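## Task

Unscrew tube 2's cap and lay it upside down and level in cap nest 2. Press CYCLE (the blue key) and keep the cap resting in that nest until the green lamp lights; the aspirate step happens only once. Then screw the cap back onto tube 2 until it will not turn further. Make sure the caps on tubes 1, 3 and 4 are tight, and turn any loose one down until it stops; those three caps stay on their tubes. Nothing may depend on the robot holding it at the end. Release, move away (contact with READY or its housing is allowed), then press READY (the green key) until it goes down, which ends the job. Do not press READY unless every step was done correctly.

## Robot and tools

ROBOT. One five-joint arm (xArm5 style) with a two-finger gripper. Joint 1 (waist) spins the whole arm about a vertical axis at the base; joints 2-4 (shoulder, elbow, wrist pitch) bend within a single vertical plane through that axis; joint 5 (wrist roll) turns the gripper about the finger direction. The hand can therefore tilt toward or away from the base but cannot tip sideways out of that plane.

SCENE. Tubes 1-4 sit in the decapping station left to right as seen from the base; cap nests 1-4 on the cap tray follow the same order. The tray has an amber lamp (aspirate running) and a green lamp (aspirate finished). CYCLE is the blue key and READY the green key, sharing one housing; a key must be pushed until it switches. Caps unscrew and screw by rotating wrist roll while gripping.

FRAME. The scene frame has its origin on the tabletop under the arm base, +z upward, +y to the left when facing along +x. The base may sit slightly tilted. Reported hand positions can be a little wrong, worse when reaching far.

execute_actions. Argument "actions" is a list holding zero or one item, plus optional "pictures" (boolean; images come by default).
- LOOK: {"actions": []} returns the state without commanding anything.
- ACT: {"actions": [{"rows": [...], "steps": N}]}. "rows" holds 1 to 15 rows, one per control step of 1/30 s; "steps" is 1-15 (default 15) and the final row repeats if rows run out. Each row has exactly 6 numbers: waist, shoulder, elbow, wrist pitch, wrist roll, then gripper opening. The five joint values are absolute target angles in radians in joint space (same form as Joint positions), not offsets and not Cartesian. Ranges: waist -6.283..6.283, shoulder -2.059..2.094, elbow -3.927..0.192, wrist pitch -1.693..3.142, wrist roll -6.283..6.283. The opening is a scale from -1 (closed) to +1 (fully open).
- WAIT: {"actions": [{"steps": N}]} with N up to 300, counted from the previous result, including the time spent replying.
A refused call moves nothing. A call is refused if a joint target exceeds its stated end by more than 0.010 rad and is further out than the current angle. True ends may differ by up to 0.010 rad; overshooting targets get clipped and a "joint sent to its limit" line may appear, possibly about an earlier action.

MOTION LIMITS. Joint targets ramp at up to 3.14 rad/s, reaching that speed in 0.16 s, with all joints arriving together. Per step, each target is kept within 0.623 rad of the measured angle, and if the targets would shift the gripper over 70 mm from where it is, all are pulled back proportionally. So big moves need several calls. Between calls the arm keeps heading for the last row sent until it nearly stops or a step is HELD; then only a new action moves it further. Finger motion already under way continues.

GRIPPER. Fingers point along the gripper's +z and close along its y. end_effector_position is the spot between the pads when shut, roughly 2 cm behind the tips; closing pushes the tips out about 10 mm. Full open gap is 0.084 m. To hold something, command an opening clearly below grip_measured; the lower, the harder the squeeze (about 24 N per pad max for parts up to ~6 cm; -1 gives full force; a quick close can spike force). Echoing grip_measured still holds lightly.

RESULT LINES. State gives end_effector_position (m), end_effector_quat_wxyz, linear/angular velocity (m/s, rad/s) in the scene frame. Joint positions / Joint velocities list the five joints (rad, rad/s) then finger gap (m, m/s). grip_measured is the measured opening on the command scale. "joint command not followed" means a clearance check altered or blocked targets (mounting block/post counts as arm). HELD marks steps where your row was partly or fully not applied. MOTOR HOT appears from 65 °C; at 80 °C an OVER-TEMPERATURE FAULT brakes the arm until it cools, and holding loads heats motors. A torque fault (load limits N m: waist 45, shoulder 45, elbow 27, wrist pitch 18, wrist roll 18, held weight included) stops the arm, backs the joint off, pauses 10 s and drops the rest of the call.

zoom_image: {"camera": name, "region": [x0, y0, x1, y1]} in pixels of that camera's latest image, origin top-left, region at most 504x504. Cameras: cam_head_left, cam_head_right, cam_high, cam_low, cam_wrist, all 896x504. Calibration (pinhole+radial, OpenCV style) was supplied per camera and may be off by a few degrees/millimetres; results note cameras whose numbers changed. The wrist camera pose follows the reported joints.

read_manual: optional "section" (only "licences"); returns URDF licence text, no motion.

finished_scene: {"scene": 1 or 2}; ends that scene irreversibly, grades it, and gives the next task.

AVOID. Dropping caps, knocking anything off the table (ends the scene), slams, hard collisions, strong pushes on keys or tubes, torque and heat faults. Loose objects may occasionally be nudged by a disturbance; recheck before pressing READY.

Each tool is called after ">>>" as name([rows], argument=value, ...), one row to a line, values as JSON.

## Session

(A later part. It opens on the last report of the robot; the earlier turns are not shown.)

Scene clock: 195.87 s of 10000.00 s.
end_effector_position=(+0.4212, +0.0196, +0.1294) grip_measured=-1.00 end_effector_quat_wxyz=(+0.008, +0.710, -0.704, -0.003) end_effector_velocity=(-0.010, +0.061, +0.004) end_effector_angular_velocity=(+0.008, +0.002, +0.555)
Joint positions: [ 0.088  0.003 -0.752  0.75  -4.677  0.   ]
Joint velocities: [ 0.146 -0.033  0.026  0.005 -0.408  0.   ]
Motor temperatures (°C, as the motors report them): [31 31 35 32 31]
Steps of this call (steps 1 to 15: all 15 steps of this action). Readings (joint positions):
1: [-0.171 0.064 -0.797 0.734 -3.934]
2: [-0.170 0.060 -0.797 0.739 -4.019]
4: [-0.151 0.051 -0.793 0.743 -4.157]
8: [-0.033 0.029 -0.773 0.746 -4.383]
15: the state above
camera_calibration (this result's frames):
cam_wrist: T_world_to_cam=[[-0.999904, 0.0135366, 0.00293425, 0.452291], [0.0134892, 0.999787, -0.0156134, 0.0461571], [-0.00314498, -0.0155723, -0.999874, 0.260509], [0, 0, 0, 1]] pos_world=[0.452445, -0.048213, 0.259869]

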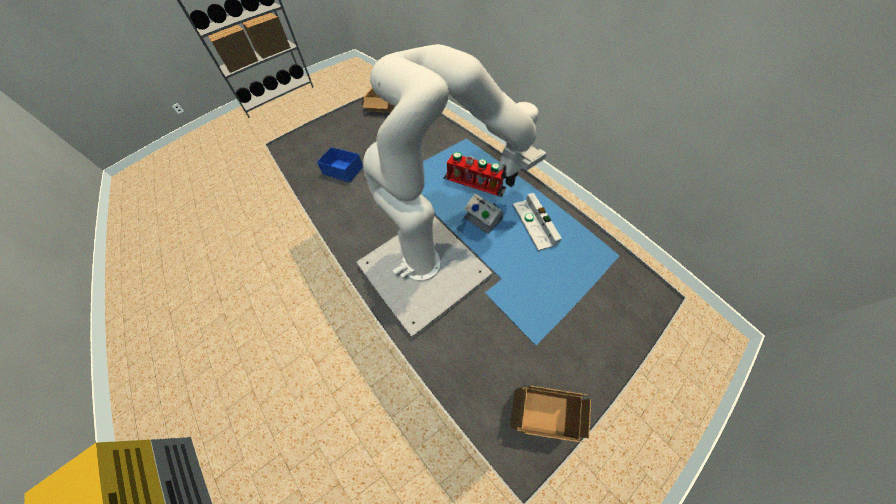

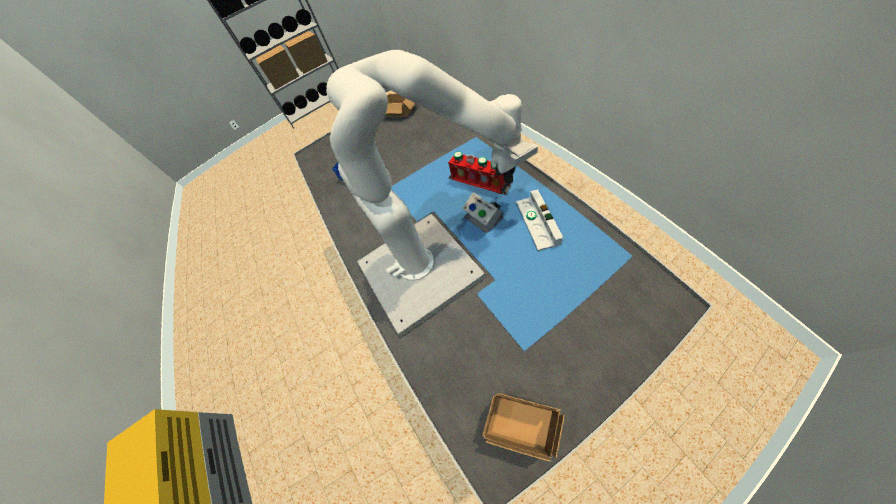

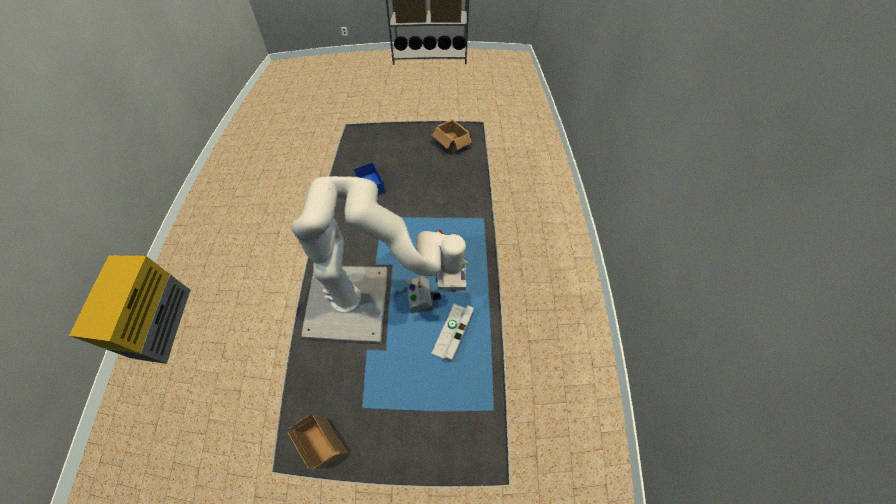

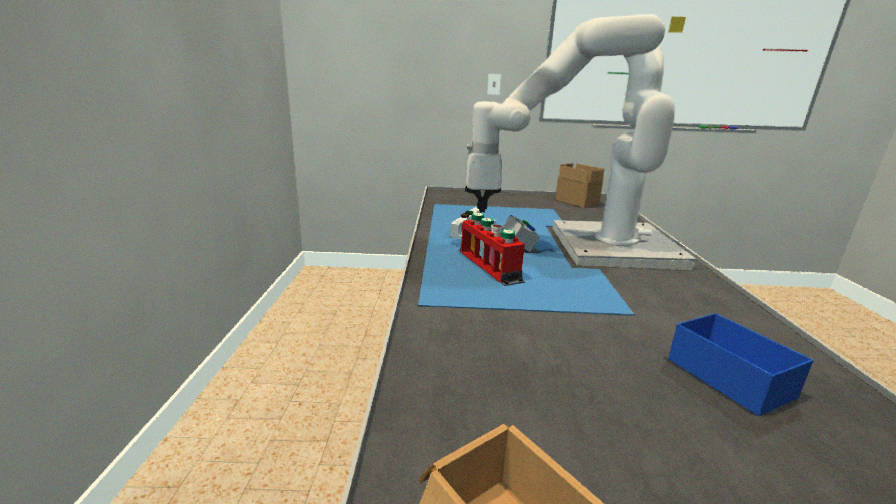

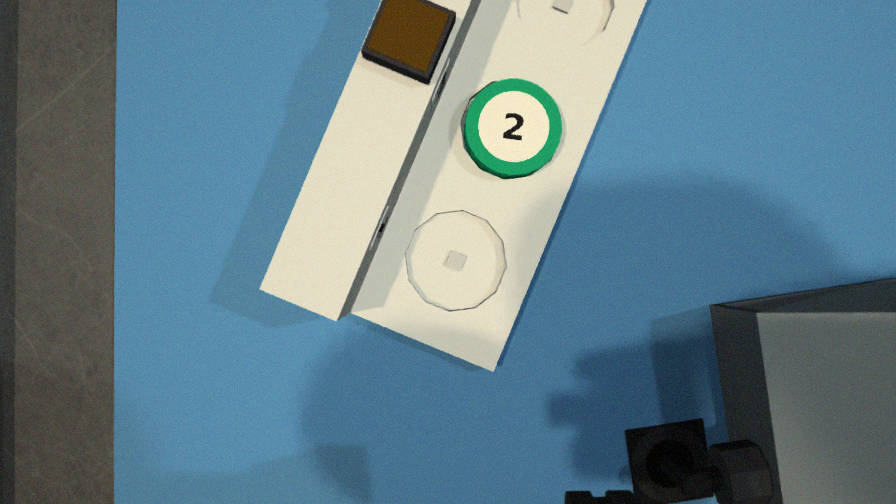

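>>> execute_actions([
  {"rows":[[0.3,-0.7,-0.5,1.2,-4.71,-1]],"steps":15},
], pictures=false)

>>> execute_actions([
  {"rows":[[0.3,-0.7,-0.5,1.2,-4.71,-1]],"steps":12},
])

Scene clock: 203.27 s of 10000.00 s.
end_effector_position=(+0.3179, +0.0662, +0.2235) grip_measured=-1.00 end_effector_quat_wxyz=(+0.009, +0.774, -0.633, -0.005) end_effector_velocity=(-0.287, +0.062, +0.179) end_effector_angular_velocity=(+0.014, -0.040, +0.367)
Joint positions: [ 0.246 -0.506 -0.568  1.078 -4.71   0.   ]
Joint velocities: [ 0.367 -1.327  0.46   0.823 -0.     0.   ]
Motor temperatures (°C, as the motors report them): [31 31 36 32 31]
Steps of this call (steps 1 to 30: the robot went on to your last target; steps 31 to 207: nothing new was sent; steps 208 to 222: all 15 steps of this action). Readings (joint positions):
208: [0.100 -0.000 -0.750 0.750 -4.710]
209: [0.101 -0.003 -0.749 0.753 -4.710]
211: [0.113 -0.041 -0.731 0.784 -4.710]
215: [0.165 -0.210 -0.671 0.894 -4.710]
222: the state above

Scene clock: 203.67 s of 10000.00 s.
end_effector_position=(+0.2751, +0.0726, +0.2443) grip_measured=-1.00 end_effector_quat_wxyz=(+0.008, +0.791, -0.612, -0.004) end_effector_velocity=(-0.004, +0.001, +0.004) end_effector_angular_velocity=(+0.002, -0.006, +0.005)
Joint positions: [ 0.299 -0.696 -0.5    1.199 -4.71   0.   ]
Joint velocities: [ 0.006 -0.025  0.005  0.014  0.001  0.   ]
Motor temperatures (°C, as the motors report them): [31 31 36 32 31]
Steps of this call (steps 1 to 12: all 12 steps of this action). Readings (joint positions):
1: [0.258 -0.550 -0.553 1.106 -4.710]
2: [0.270 -0.591 -0.539 1.131 -4.710]
4: [0.286 -0.651 -0.518 1.168 -4.710]
8: [0.297 -0.690 -0.503 1.194 -4.710]
12: the state above
camera_calibration (this result's frames):
cam_wrist: T_world_to_cam=[[-0.97354, -0.228451, 0.00556259, 0.314849], [-0.228503, 0.973469, -0.0120069, 0.0645592], [-0.00267203, -0.0129603, -0.999912, 0.37543], [0, 0, 0, 1]] pos_world=[0.322273, 0.0139468, 0.374421]

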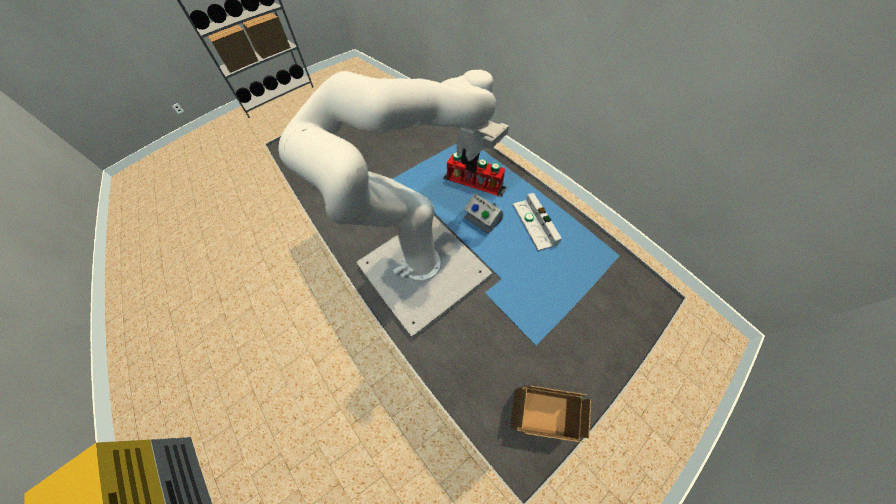

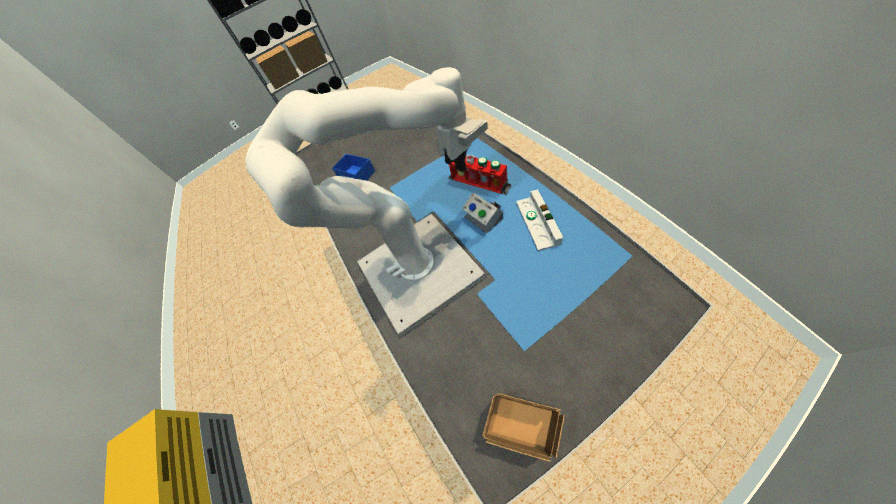

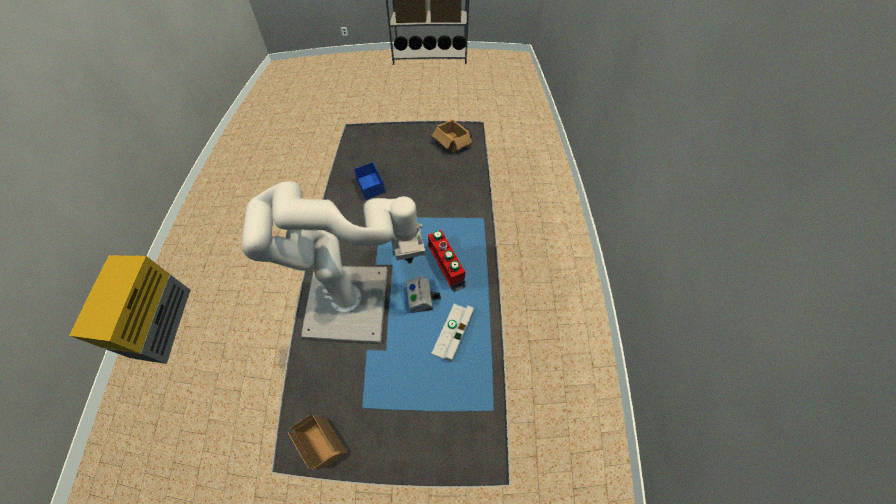

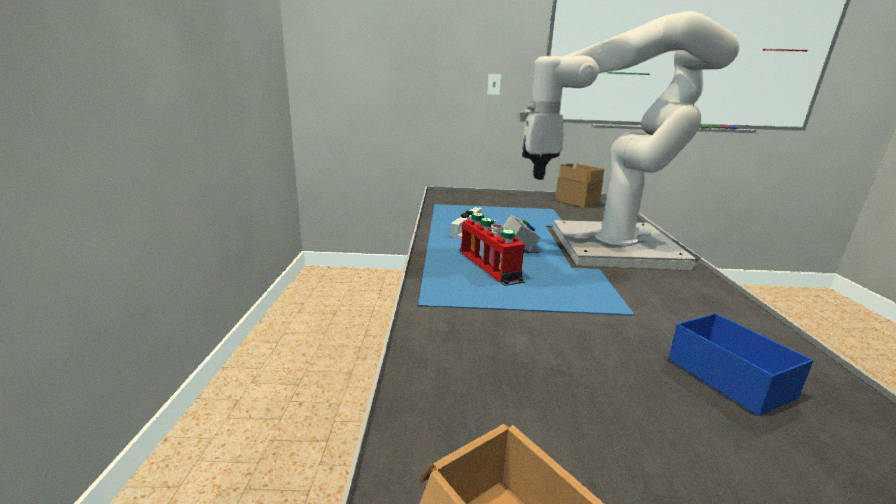

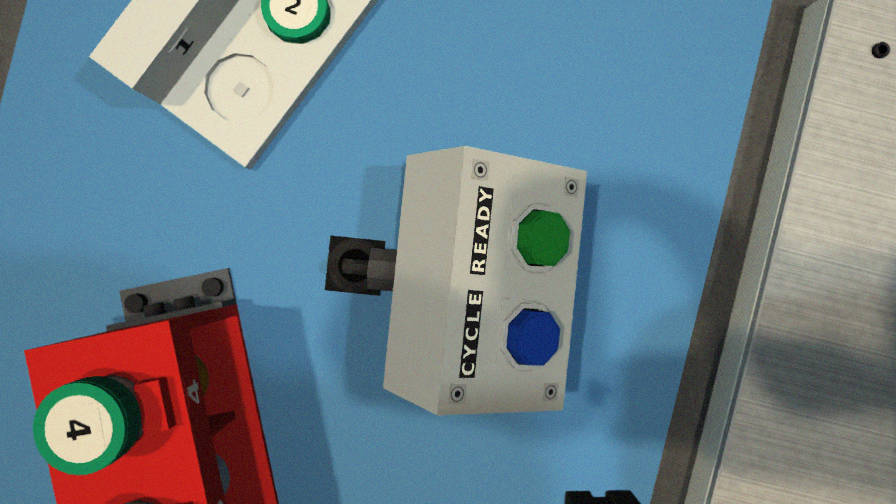

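>>> execute_actions([
  {"rows":[[0.18,-0.85,-0.2,0.8,-4.71,-1]],"steps":12},
], pictures=false)

>>> execute_actions([
  {"rows":[[0.18,-0.75,-0.007,0.506,-4.71,-1]],"steps":15},
], pictures=false)

>>> execute_actions([
  {"rows":[[0.18,-0.665,0.007,0.407,-4.71,-1]],"steps":15},
])

Scene clock: 217.30 s of 10000.00 s.
end_effector_position=(+0.2908, +0.0426, +0.1973) grip_measured=-1.00 end_effector_quat_wxyz=(-0.080, +0.751, -0.652, +0.072) end_effector_velocity=(+0.029, -0.019, -0.008) end_effector_angular_velocity=(+0.035, -0.255, -0.076)
Joint positions: [ 0.186 -0.841 -0.215  0.825 -4.71   0.   ]
Joint velocities: [-0.079 -0.111  0.177 -0.322 -0.001  0.   ]
Motor temperatures (°C, as the motors report them): [31 30 36 32 31]
Steps of this call (steps 1 to 15: the robot went on to your last target; steps 16 to 397: nothing new was sent; steps 398 to 409: all 12 steps of this action). Readings (joint positions):
398: [0.300 -0.700 -0.500 1.200 -4.710]
399: [0.299 -0.701 -0.498 1.196 -4.710]
401: [0.287 -0.717 -0.468 1.152 -4.710]
405: [0.219 -0.801 -0.297 0.933 -4.710]
409: the state above

Scene clock: 217.80 s of 10000.00 s.
end_effector_position=(+0.2726, +0.0380, +0.1224) grip_measured=-1.00 end_effector_quat_wxyz=(-0.088, +0.748, -0.653, +0.079) end_effector_velocity=(-0.000, -0.000, -0.007) end_effector_angular_velocity=(+0.003, -0.020, -0.001)
Joint positions: [ 0.18  -0.752 -0.011  0.511 -4.71   0.   ]
Joint velocities: [-0.001  0.011  0.028 -0.059  0.     0.   ]
Motor temperatures (°C, as the motors report them): [31 30 36 32 31]
Steps of this call (steps 1 to 15: all 15 steps of this action). Readings (joint positions):
1: [0.184 -0.844 -0.211 0.816 -4.710]
2: [0.183 -0.845 -0.206 0.806 -4.710]
4: [0.182 -0.834 -0.179 0.756 -4.710]
8: [0.181 -0.775 -0.058 0.590 -4.710]
15: the state above

Scene clock: 218.30 s of 10000.00 s.
end_effector_position=(+0.2721, +0.0378, +0.1054) grip_measured=-1.00 end_effector_quat_wxyz=(-0.087, +0.748, -0.653, +0.079) end_effector_velocity=(-0.000, -0.001, -0.002) end_effector_angular_velocity=(-0.000, +0.000, -0.001)
Joint positions: [ 0.18  -0.666  0.007  0.408 -4.71   0.   ]
Joint velocities: [-0.002  0.007  0.003 -0.01  -0.     0.   ]
Motor temperatures (°C, as the motors report them): [31 30 36 32 31]
Steps of this call (steps 1 to 15: all 15 steps of this action). Readings (joint positions):
1: [0.180 -0.751 -0.010 0.509 -4.710]
2: [0.180 -0.749 -0.009 0.504 -4.710]
4: [0.180 -0.723 -0.005 0.472 -4.710]
8: [0.180 -0.676 0.006 0.422 -4.710]
15: the state above
camera_calibration (this result's frames):
cam_wrist: T_world_to_cam=[[-0.963295, -0.108292, -0.245632, 0.323858], [-0.109892, 0.993917, -0.00722475, 0.0625331], [0.244921, 0.0200334, -0.969336, 0.16431], [0, 0, 0, 1]] pos_world=[0.2786, -0.0303732, 0.239274]

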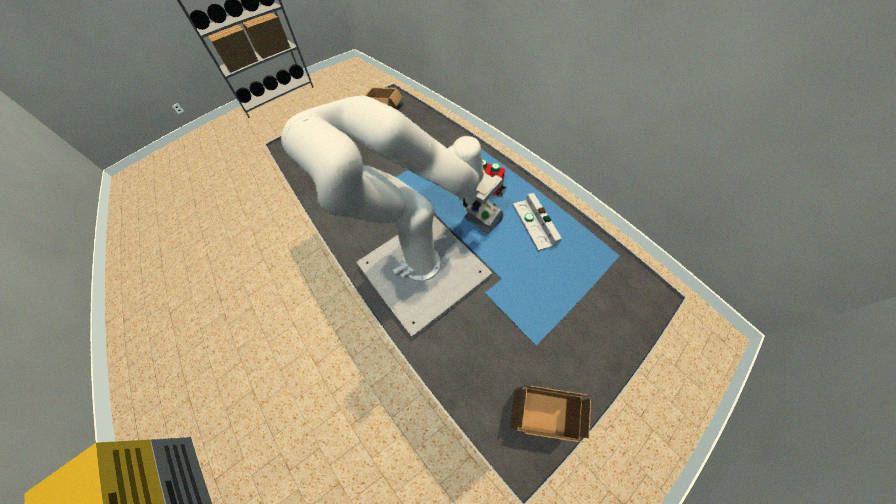

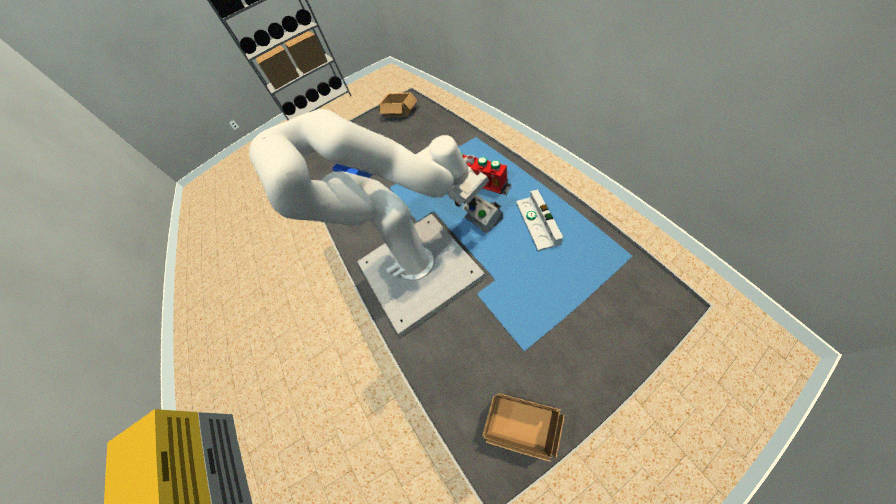

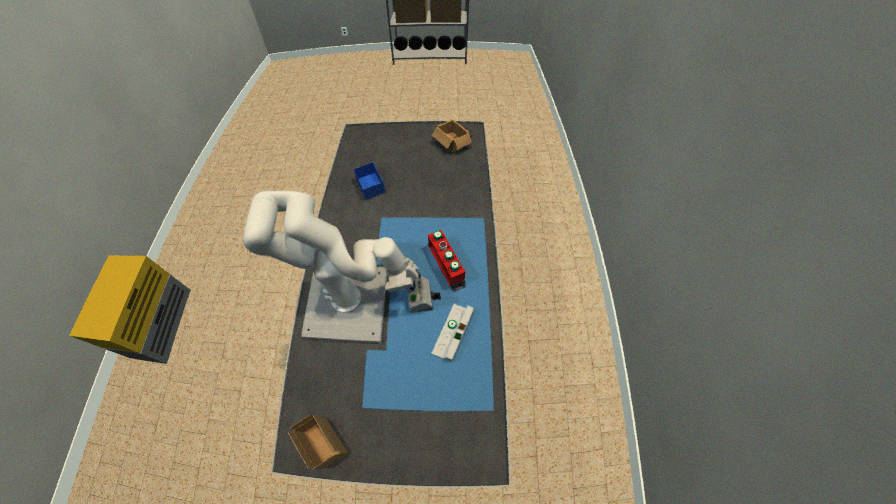

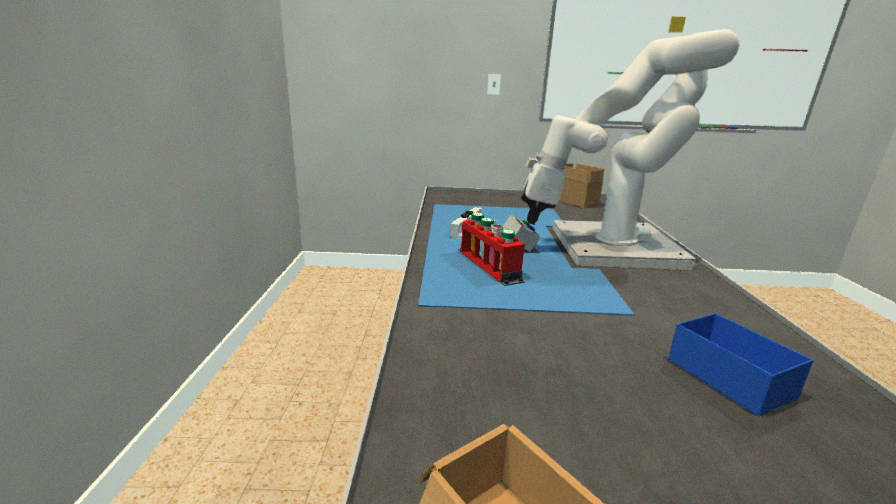

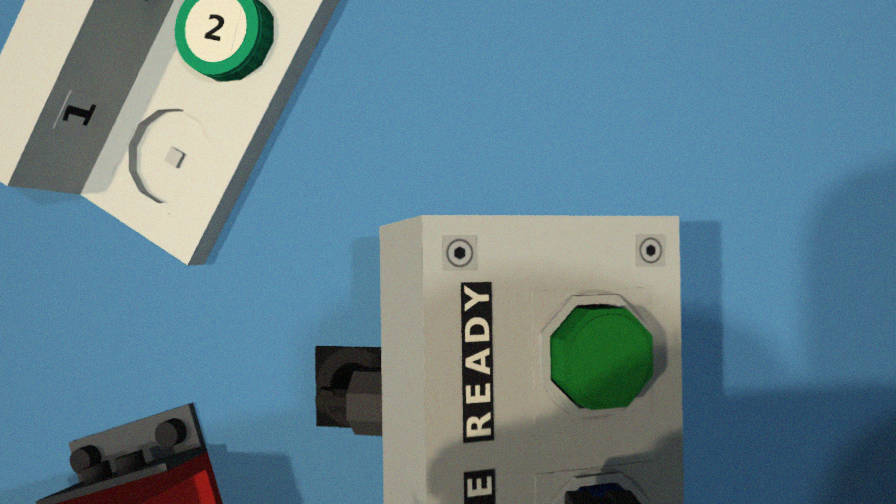

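>>> execute_actions([
  {"rows":[[0.18,-0.63,0.013,0.367,-4.71,-1],[0.18,-0.63,0.013,0.367,-4.71,-1],[0.18,-0.63,0.013,0.367,-4.71,-1],[0.18,-0.63,0.013,0.367,-4.71,-1],[0.18,-0.63,0.013,0.367,-4.71,-1],[0.18,-0.63,0.013,0.367,-4.71,-1],[0.18,-0.595,0.017,0.329,-4.71,-1]],"steps":15},
])

Scene clock: 221.53 s of 10000.00 s.
end_effector_position=(+0.2712, +0.0376, +0.0934) grip_measured=-1.00 end_effector_quat_wxyz=(-0.087, +0.748, -0.653, +0.079) end_effector_velocity=(+0.002, +0.000, -0.004) end_effector_angular_velocity=(+0.001, -0.006, -0.000)
Joint positions: [ 0.18  -0.598  0.016  0.332 -4.71   0.   ]
Joint velocities: [ 0.     0.034  0.002 -0.042  0.001  0.   ]
Motor temperatures (°C, as the motors report them): [31 30 36 32 31]
Steps of this call (steps 1 to 15: the robot went on to your last target; steps 16 to 82: nothing new was sent; steps 83 to 97: all 15 steps of this action). Readings (joint positions):
83: [0.180 -0.665 0.007 0.407 -4.710]
84: [0.180 -0.663 0.007 0.404 -4.710]
86: [0.180 -0.650 0.009 0.389 -4.710]
90: [0.180 -0.632 0.013 0.369 -4.710]
97: the state above
camera_calibration (this result's frames):
cam_wrist: T_world_to_cam=[[-0.963733, -0.108327, -0.243895, 0.319951], [-0.10988, 0.993918, -0.00727263, 0.0625353], [0.2432, 0.0197903, -0.969774, 0.153377], [0, 0, 0, 1]] pos_world=[0.277917, -0.0305309, 0.227231]

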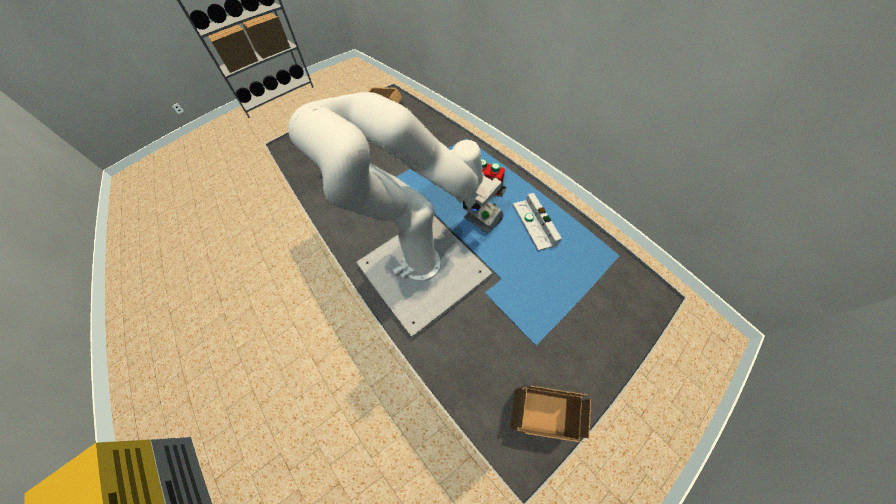

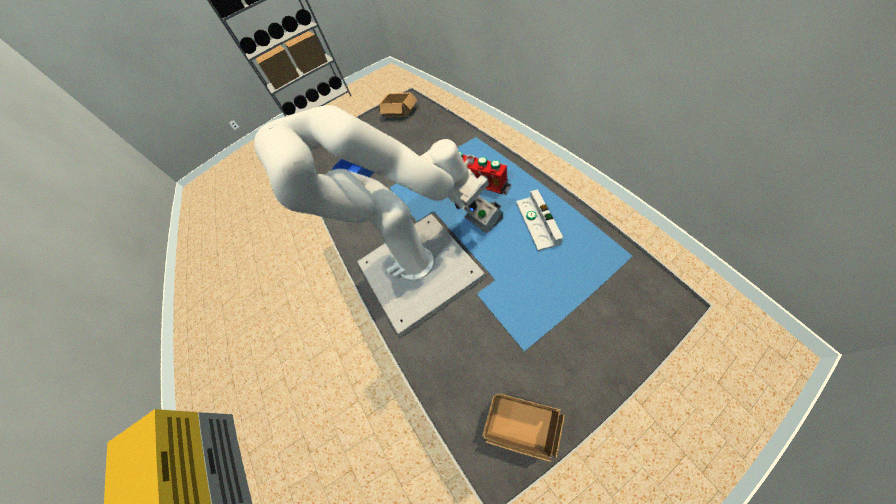

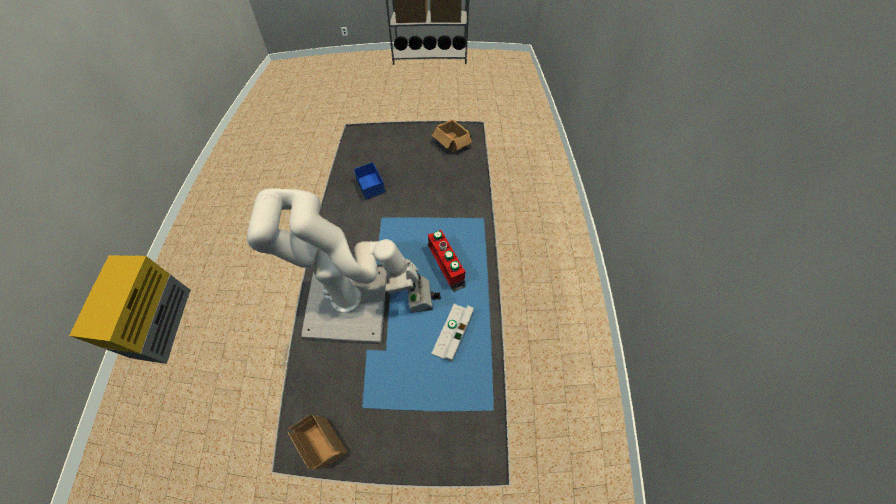

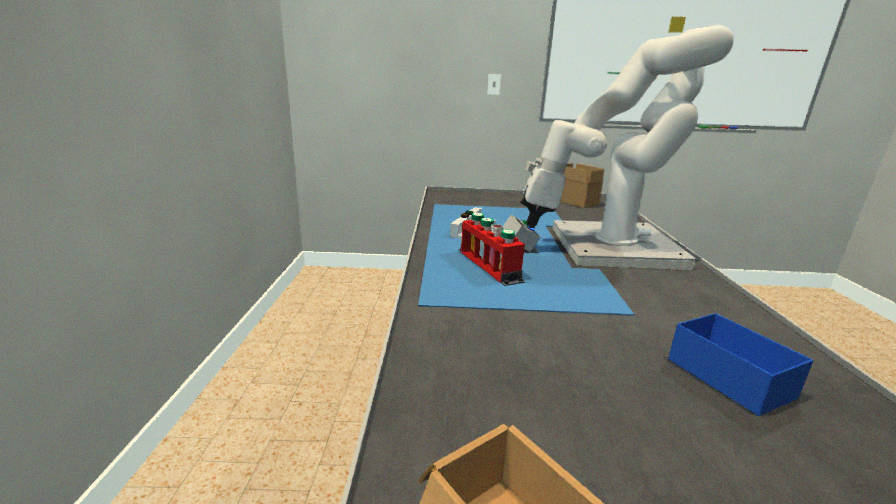

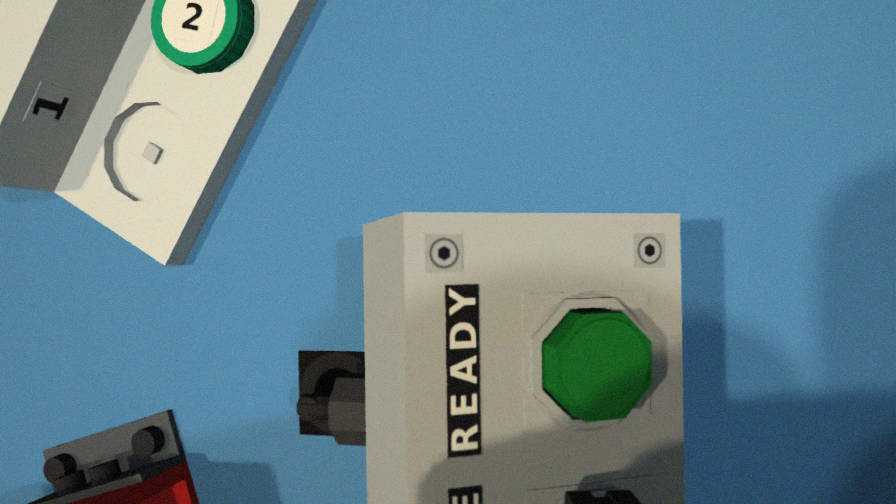

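No contact yet; go 5 mm lower.

>>> execute_actions([
  {"rows":[[0.18,-0.58,0.019,0.312,-4.71,-1],[0.18,-0.58,0.019,0.312,-4.71,-1],[0.18,-0.58,0.019,0.312,-4.71,-1],[0.18,-0.58,0.019,0.312,-4.71,-1],[0.18,-0.58,0.019,0.312,-4.71,-1],[0.18,-0.58,0.019,0.312,-4.71,-1],[0.18,-0.565,0.021,0.295,-4.71,-1]],"steps":15},
])

>>> zoom_image(camera="cam_high", region=[390,260,500,370])

Scene clock: 224.97 s of 10000.00 s.
end_effector_position=(+0.2712, +0.0376, +0.0888) grip_measured=-1.00 end_effector_quat_wxyz=(-0.087, +0.748, -0.653, +0.079) end_effector_velocity=(+0.000, -0.000, -0.002) end_effector_angular_velocity=(+0.000, -0.003, +0.001)
Joint positions: [ 0.18  -0.569  0.019  0.298 -4.71   0.   ]
Joint velocities: [-0.     0.012  0.003 -0.017 -0.001  0.   ]
Motor temperatures (°C, as the motors report them): [31 30 36 32 31]
Steps of this call (steps 1 to 15: the robot went on to your last target; steps 16 to 88: nothing new was sent; steps 89 to 103: all 15 steps of this action). Readings (joint positions):
89: [0.180 -0.595 0.017 0.329 -4.710]
90: [0.180 -0.594 0.017 0.327 -4.710]
92: [0.180 -0.588 0.018 0.321 -4.710]
96: [0.180 -0.580 0.019 0.312 -4.710]
103: the state above
camera_calibration (this result's frames):
cam_wrist: T_world_to_cam=[[-0.963323, -0.108316, -0.245511, 0.318909], [-0.109912, 0.993915, -0.00723522, 0.0625263], [0.244801, 0.0200147, -0.969367, 0.148397], [0, 0, 0, 1]] pos_world=[0.277757, -0.030573, 0.2226]

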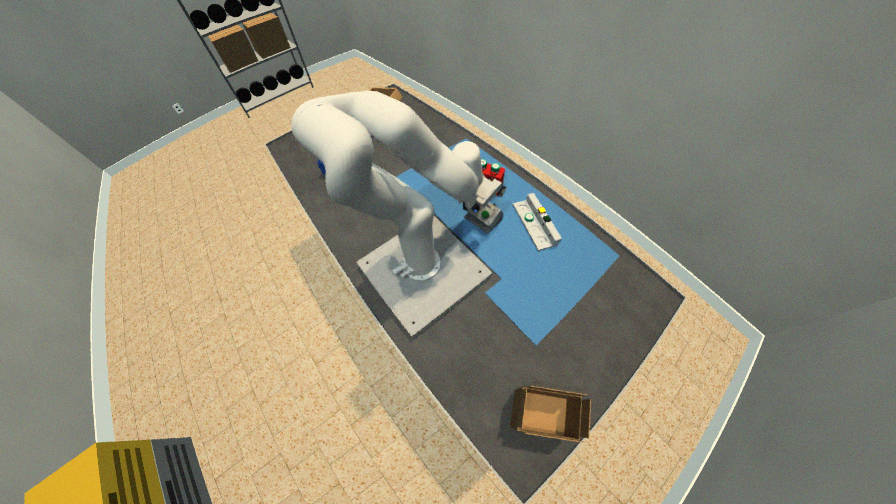

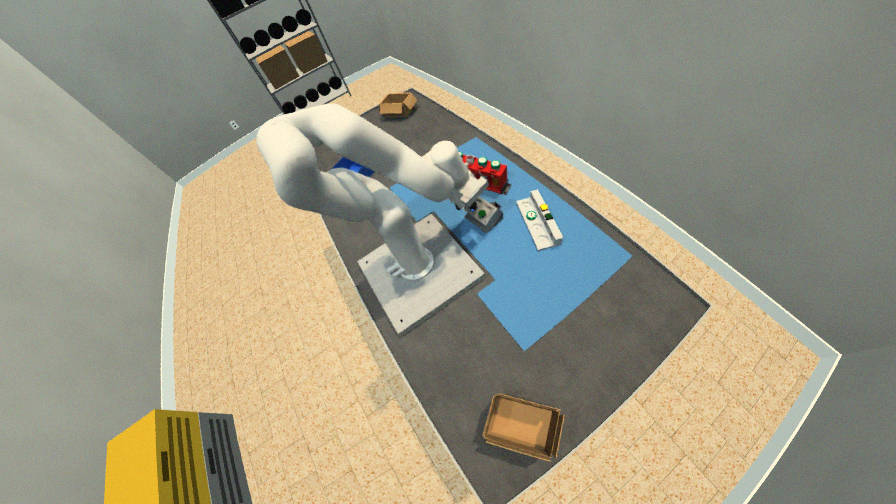

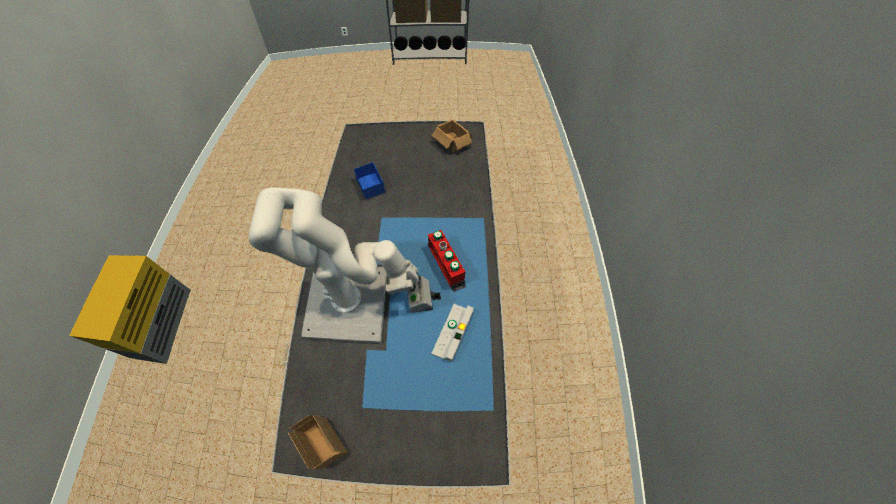

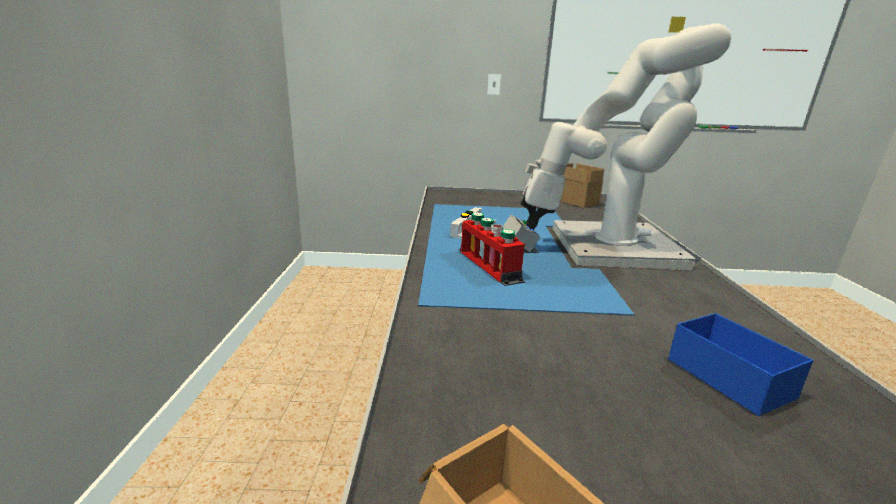

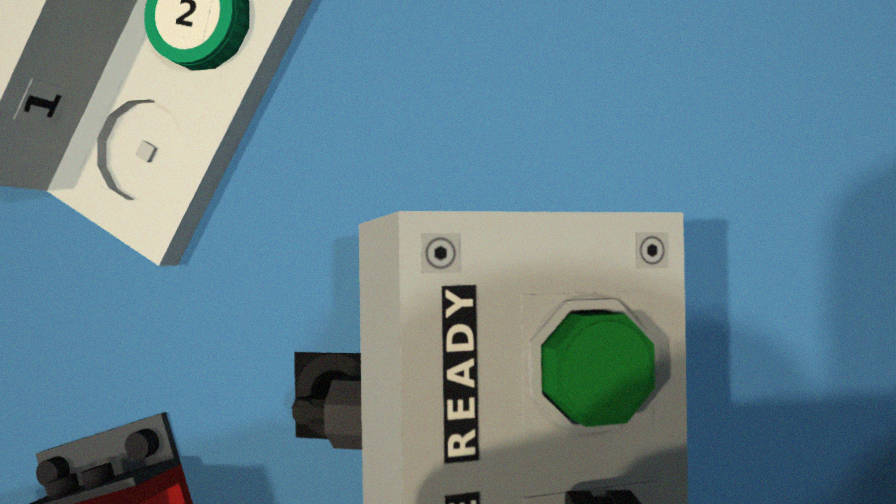

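Region (390, 260, 500, 370) of cam_high's 896x504 image, scaled by 4.582, with more detail than that image has.

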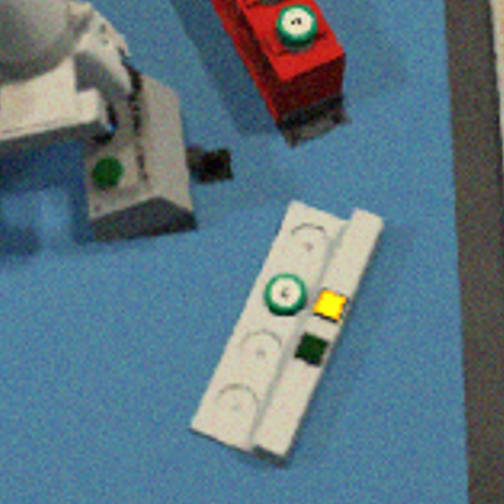

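>>> execute_actions([
  {"rows":[[0.18,-0.85,-0.2,0.8,-4.71,0.1]],"steps":15},
], pictures=false)

>>> execute_actions([
  {"rows":[[0.4,-0.12,-0.85,0.97,-4.71,0.1]],"steps":15},
], pictures=false)

>>> execute_actions([
  {"rows":[[0.4,-0.12,-0.85,0.97,-4.71,0.1]],"steps":15},
])

Scene clock: 233.67 s of 10000.00 s.
end_effector_position=(+0.2934, +0.0411, +0.1900) grip_measured=+0.09 end_effector_quat_wxyz=(-0.087, +0.748, -0.653, +0.079) end_effector_velocity=(-0.009, -0.001, +0.072) end_effector_angular_velocity=(-0.002, +0.016, -0.001)
Joint positions: [ 0.18  -0.835 -0.189  0.772 -4.71   0.048]
Joint velocities: [ 0.    -0.183 -0.135  0.334  0.001  0.   ]
Motor temperatures (°C, as the motors report them): [31 30 35 32 31]
Steps of this call (steps 1 to 15: the robot went on to your last target; steps 16 to 246: nothing new was sent; steps 247 to 261: all 15 steps of this action). Readings (joint positions):
247: [0.180 -0.565 0.021 0.295 -4.710]
248: [0.180 -0.567 0.020 0.299 -4.710]
250: [0.180 -0.585 0.010 0.345 -4.710]
254: [0.180 -0.698 -0.079 0.544 -4.710]
261: the state above

Scene clock: 234.17 s of 10000.00 s.
end_effector_position=(+0.3794, +0.1251, +0.2116) grip_measured=+0.09 end_effector_quat_wxyz=(-0.013, +0.809, -0.587, +0.011) end_effector_velocity=(+0.178, +0.218, -0.080) end_effector_angular_velocity=(-0.145, +0.461, +0.380)
Joint positions: [ 0.361 -0.255 -0.731  0.938 -4.71   0.048]
Joint velocities: [ 0.381  1.318 -1.135  0.299  0.    -0.   ]
Motor temperatures (°C, as the motors report them): [31 30 35 32 31]
Steps of this call (steps 1 to 15: all 15 steps of this action). Readings (joint positions):
1: [0.180 -0.840 -0.192 0.782 -4.710]
2: [0.181 -0.840 -0.197 0.789 -4.710]
4: [0.194 -0.803 -0.235 0.807 -4.710]
8: [0.259 -0.607 -0.427 0.856 -4.710]
15: the state above

Scene clock: 234.67 s of 10000.00 s.
end_effector_position=(+0.3972, +0.1481, +0.2019) grip_measured=+0.09 end_effector_quat_wxyz=(+0.007, +0.821, -0.572, -0.004) end_effector_velocity=(+0.001, +0.002, -0.001) end_effector_angular_velocity=(-0.001, +0.003, +0.003)
Joint positions: [ 0.4   -0.121 -0.849  0.97  -4.71   0.048]
Joint velocities: [ 0.003  0.008 -0.006  0.002  0.     0.   ]
Motor temperatures (°C, as the motors report them): [31 30 35 32 31]
Steps of this call (steps 1 to 15: all 15 steps of this action). Readings (joint positions):
1: [0.373 -0.215 -0.766 0.947 -4.710]
2: [0.382 -0.183 -0.793 0.954 -4.710]
4: [0.392 -0.146 -0.824 0.963 -4.710]
8: [0.398 -0.127 -0.844 0.969 -4.710]
15: the state above
camera_calibration (this result's frames):
cam_wrist: T_world_to_cam=[[-0.945697, -0.325031, 0.00356303, 0.454827], [-0.325051, 0.94564, -0.0103827, 0.0605996], [0.000005353, -0.010977, -0.99994, 0.333062], [0, 0, 0, 1]] pos_world=[0.449825, 0.0941838, 0.332051]

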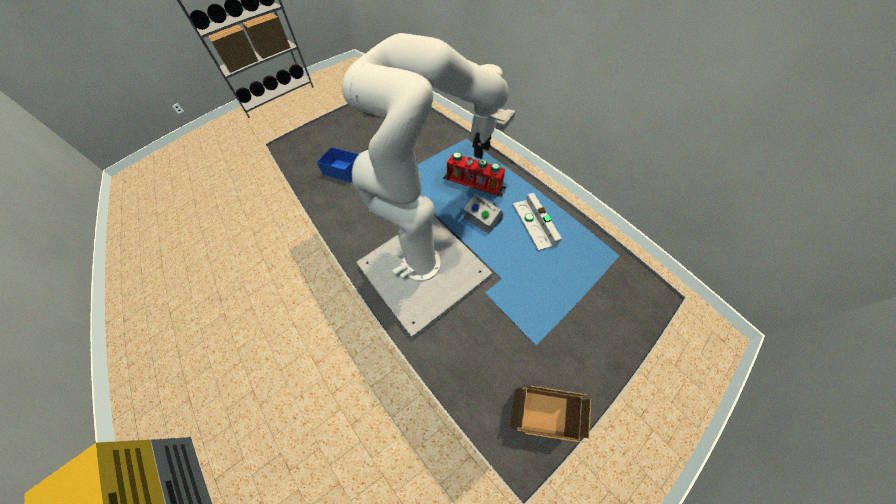

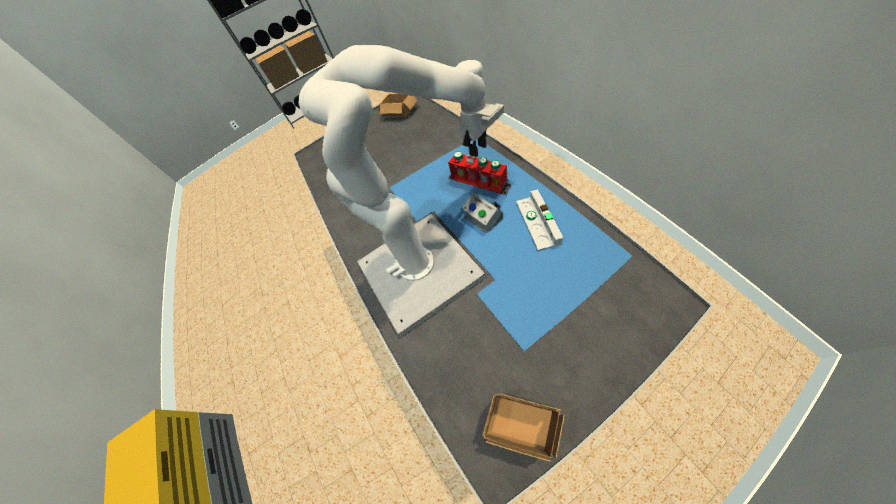

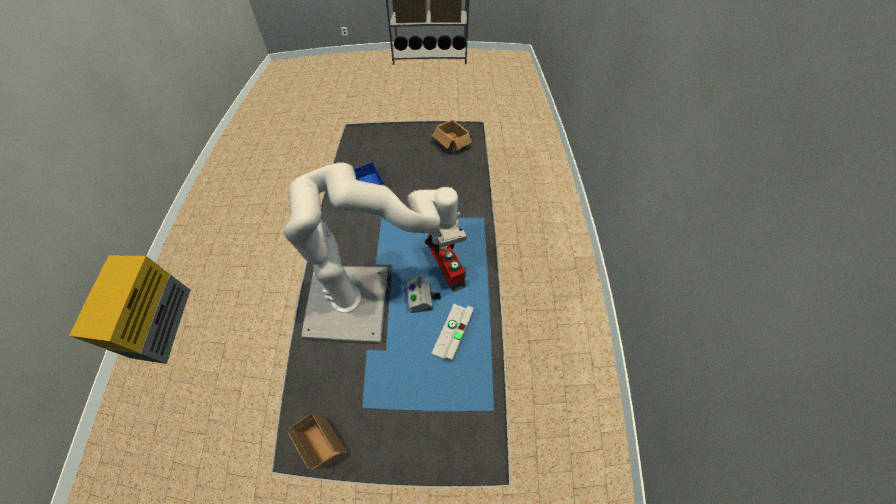

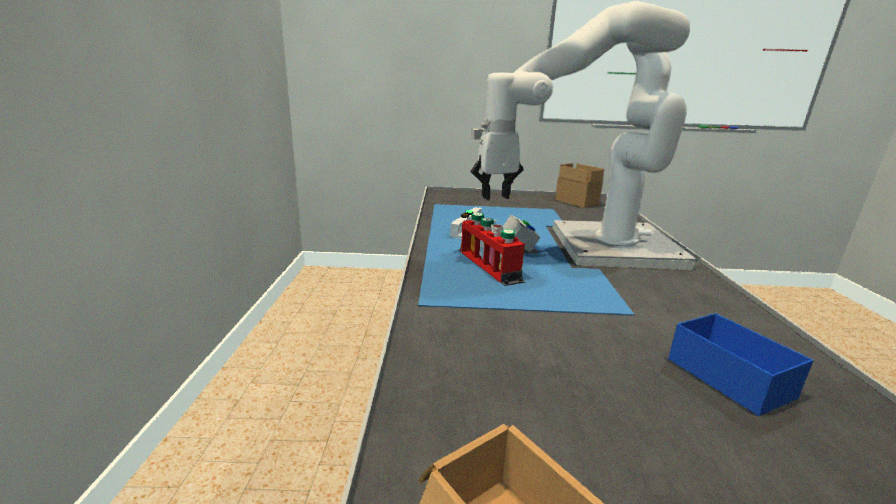

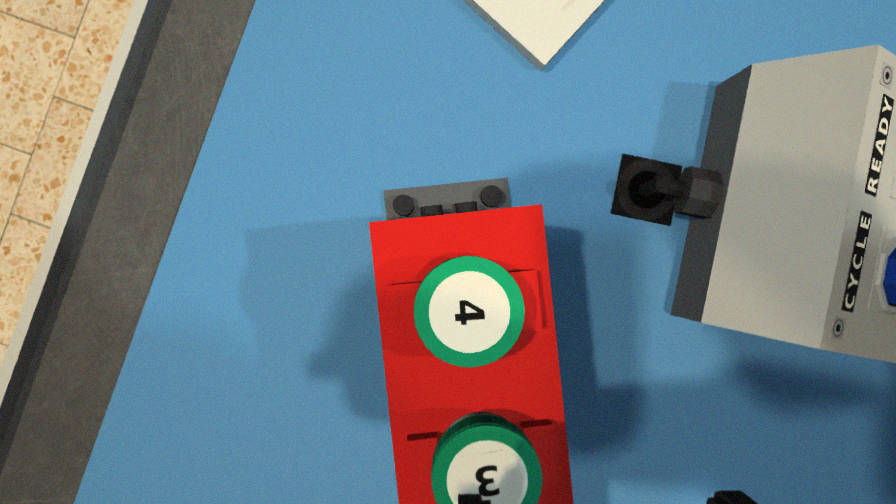

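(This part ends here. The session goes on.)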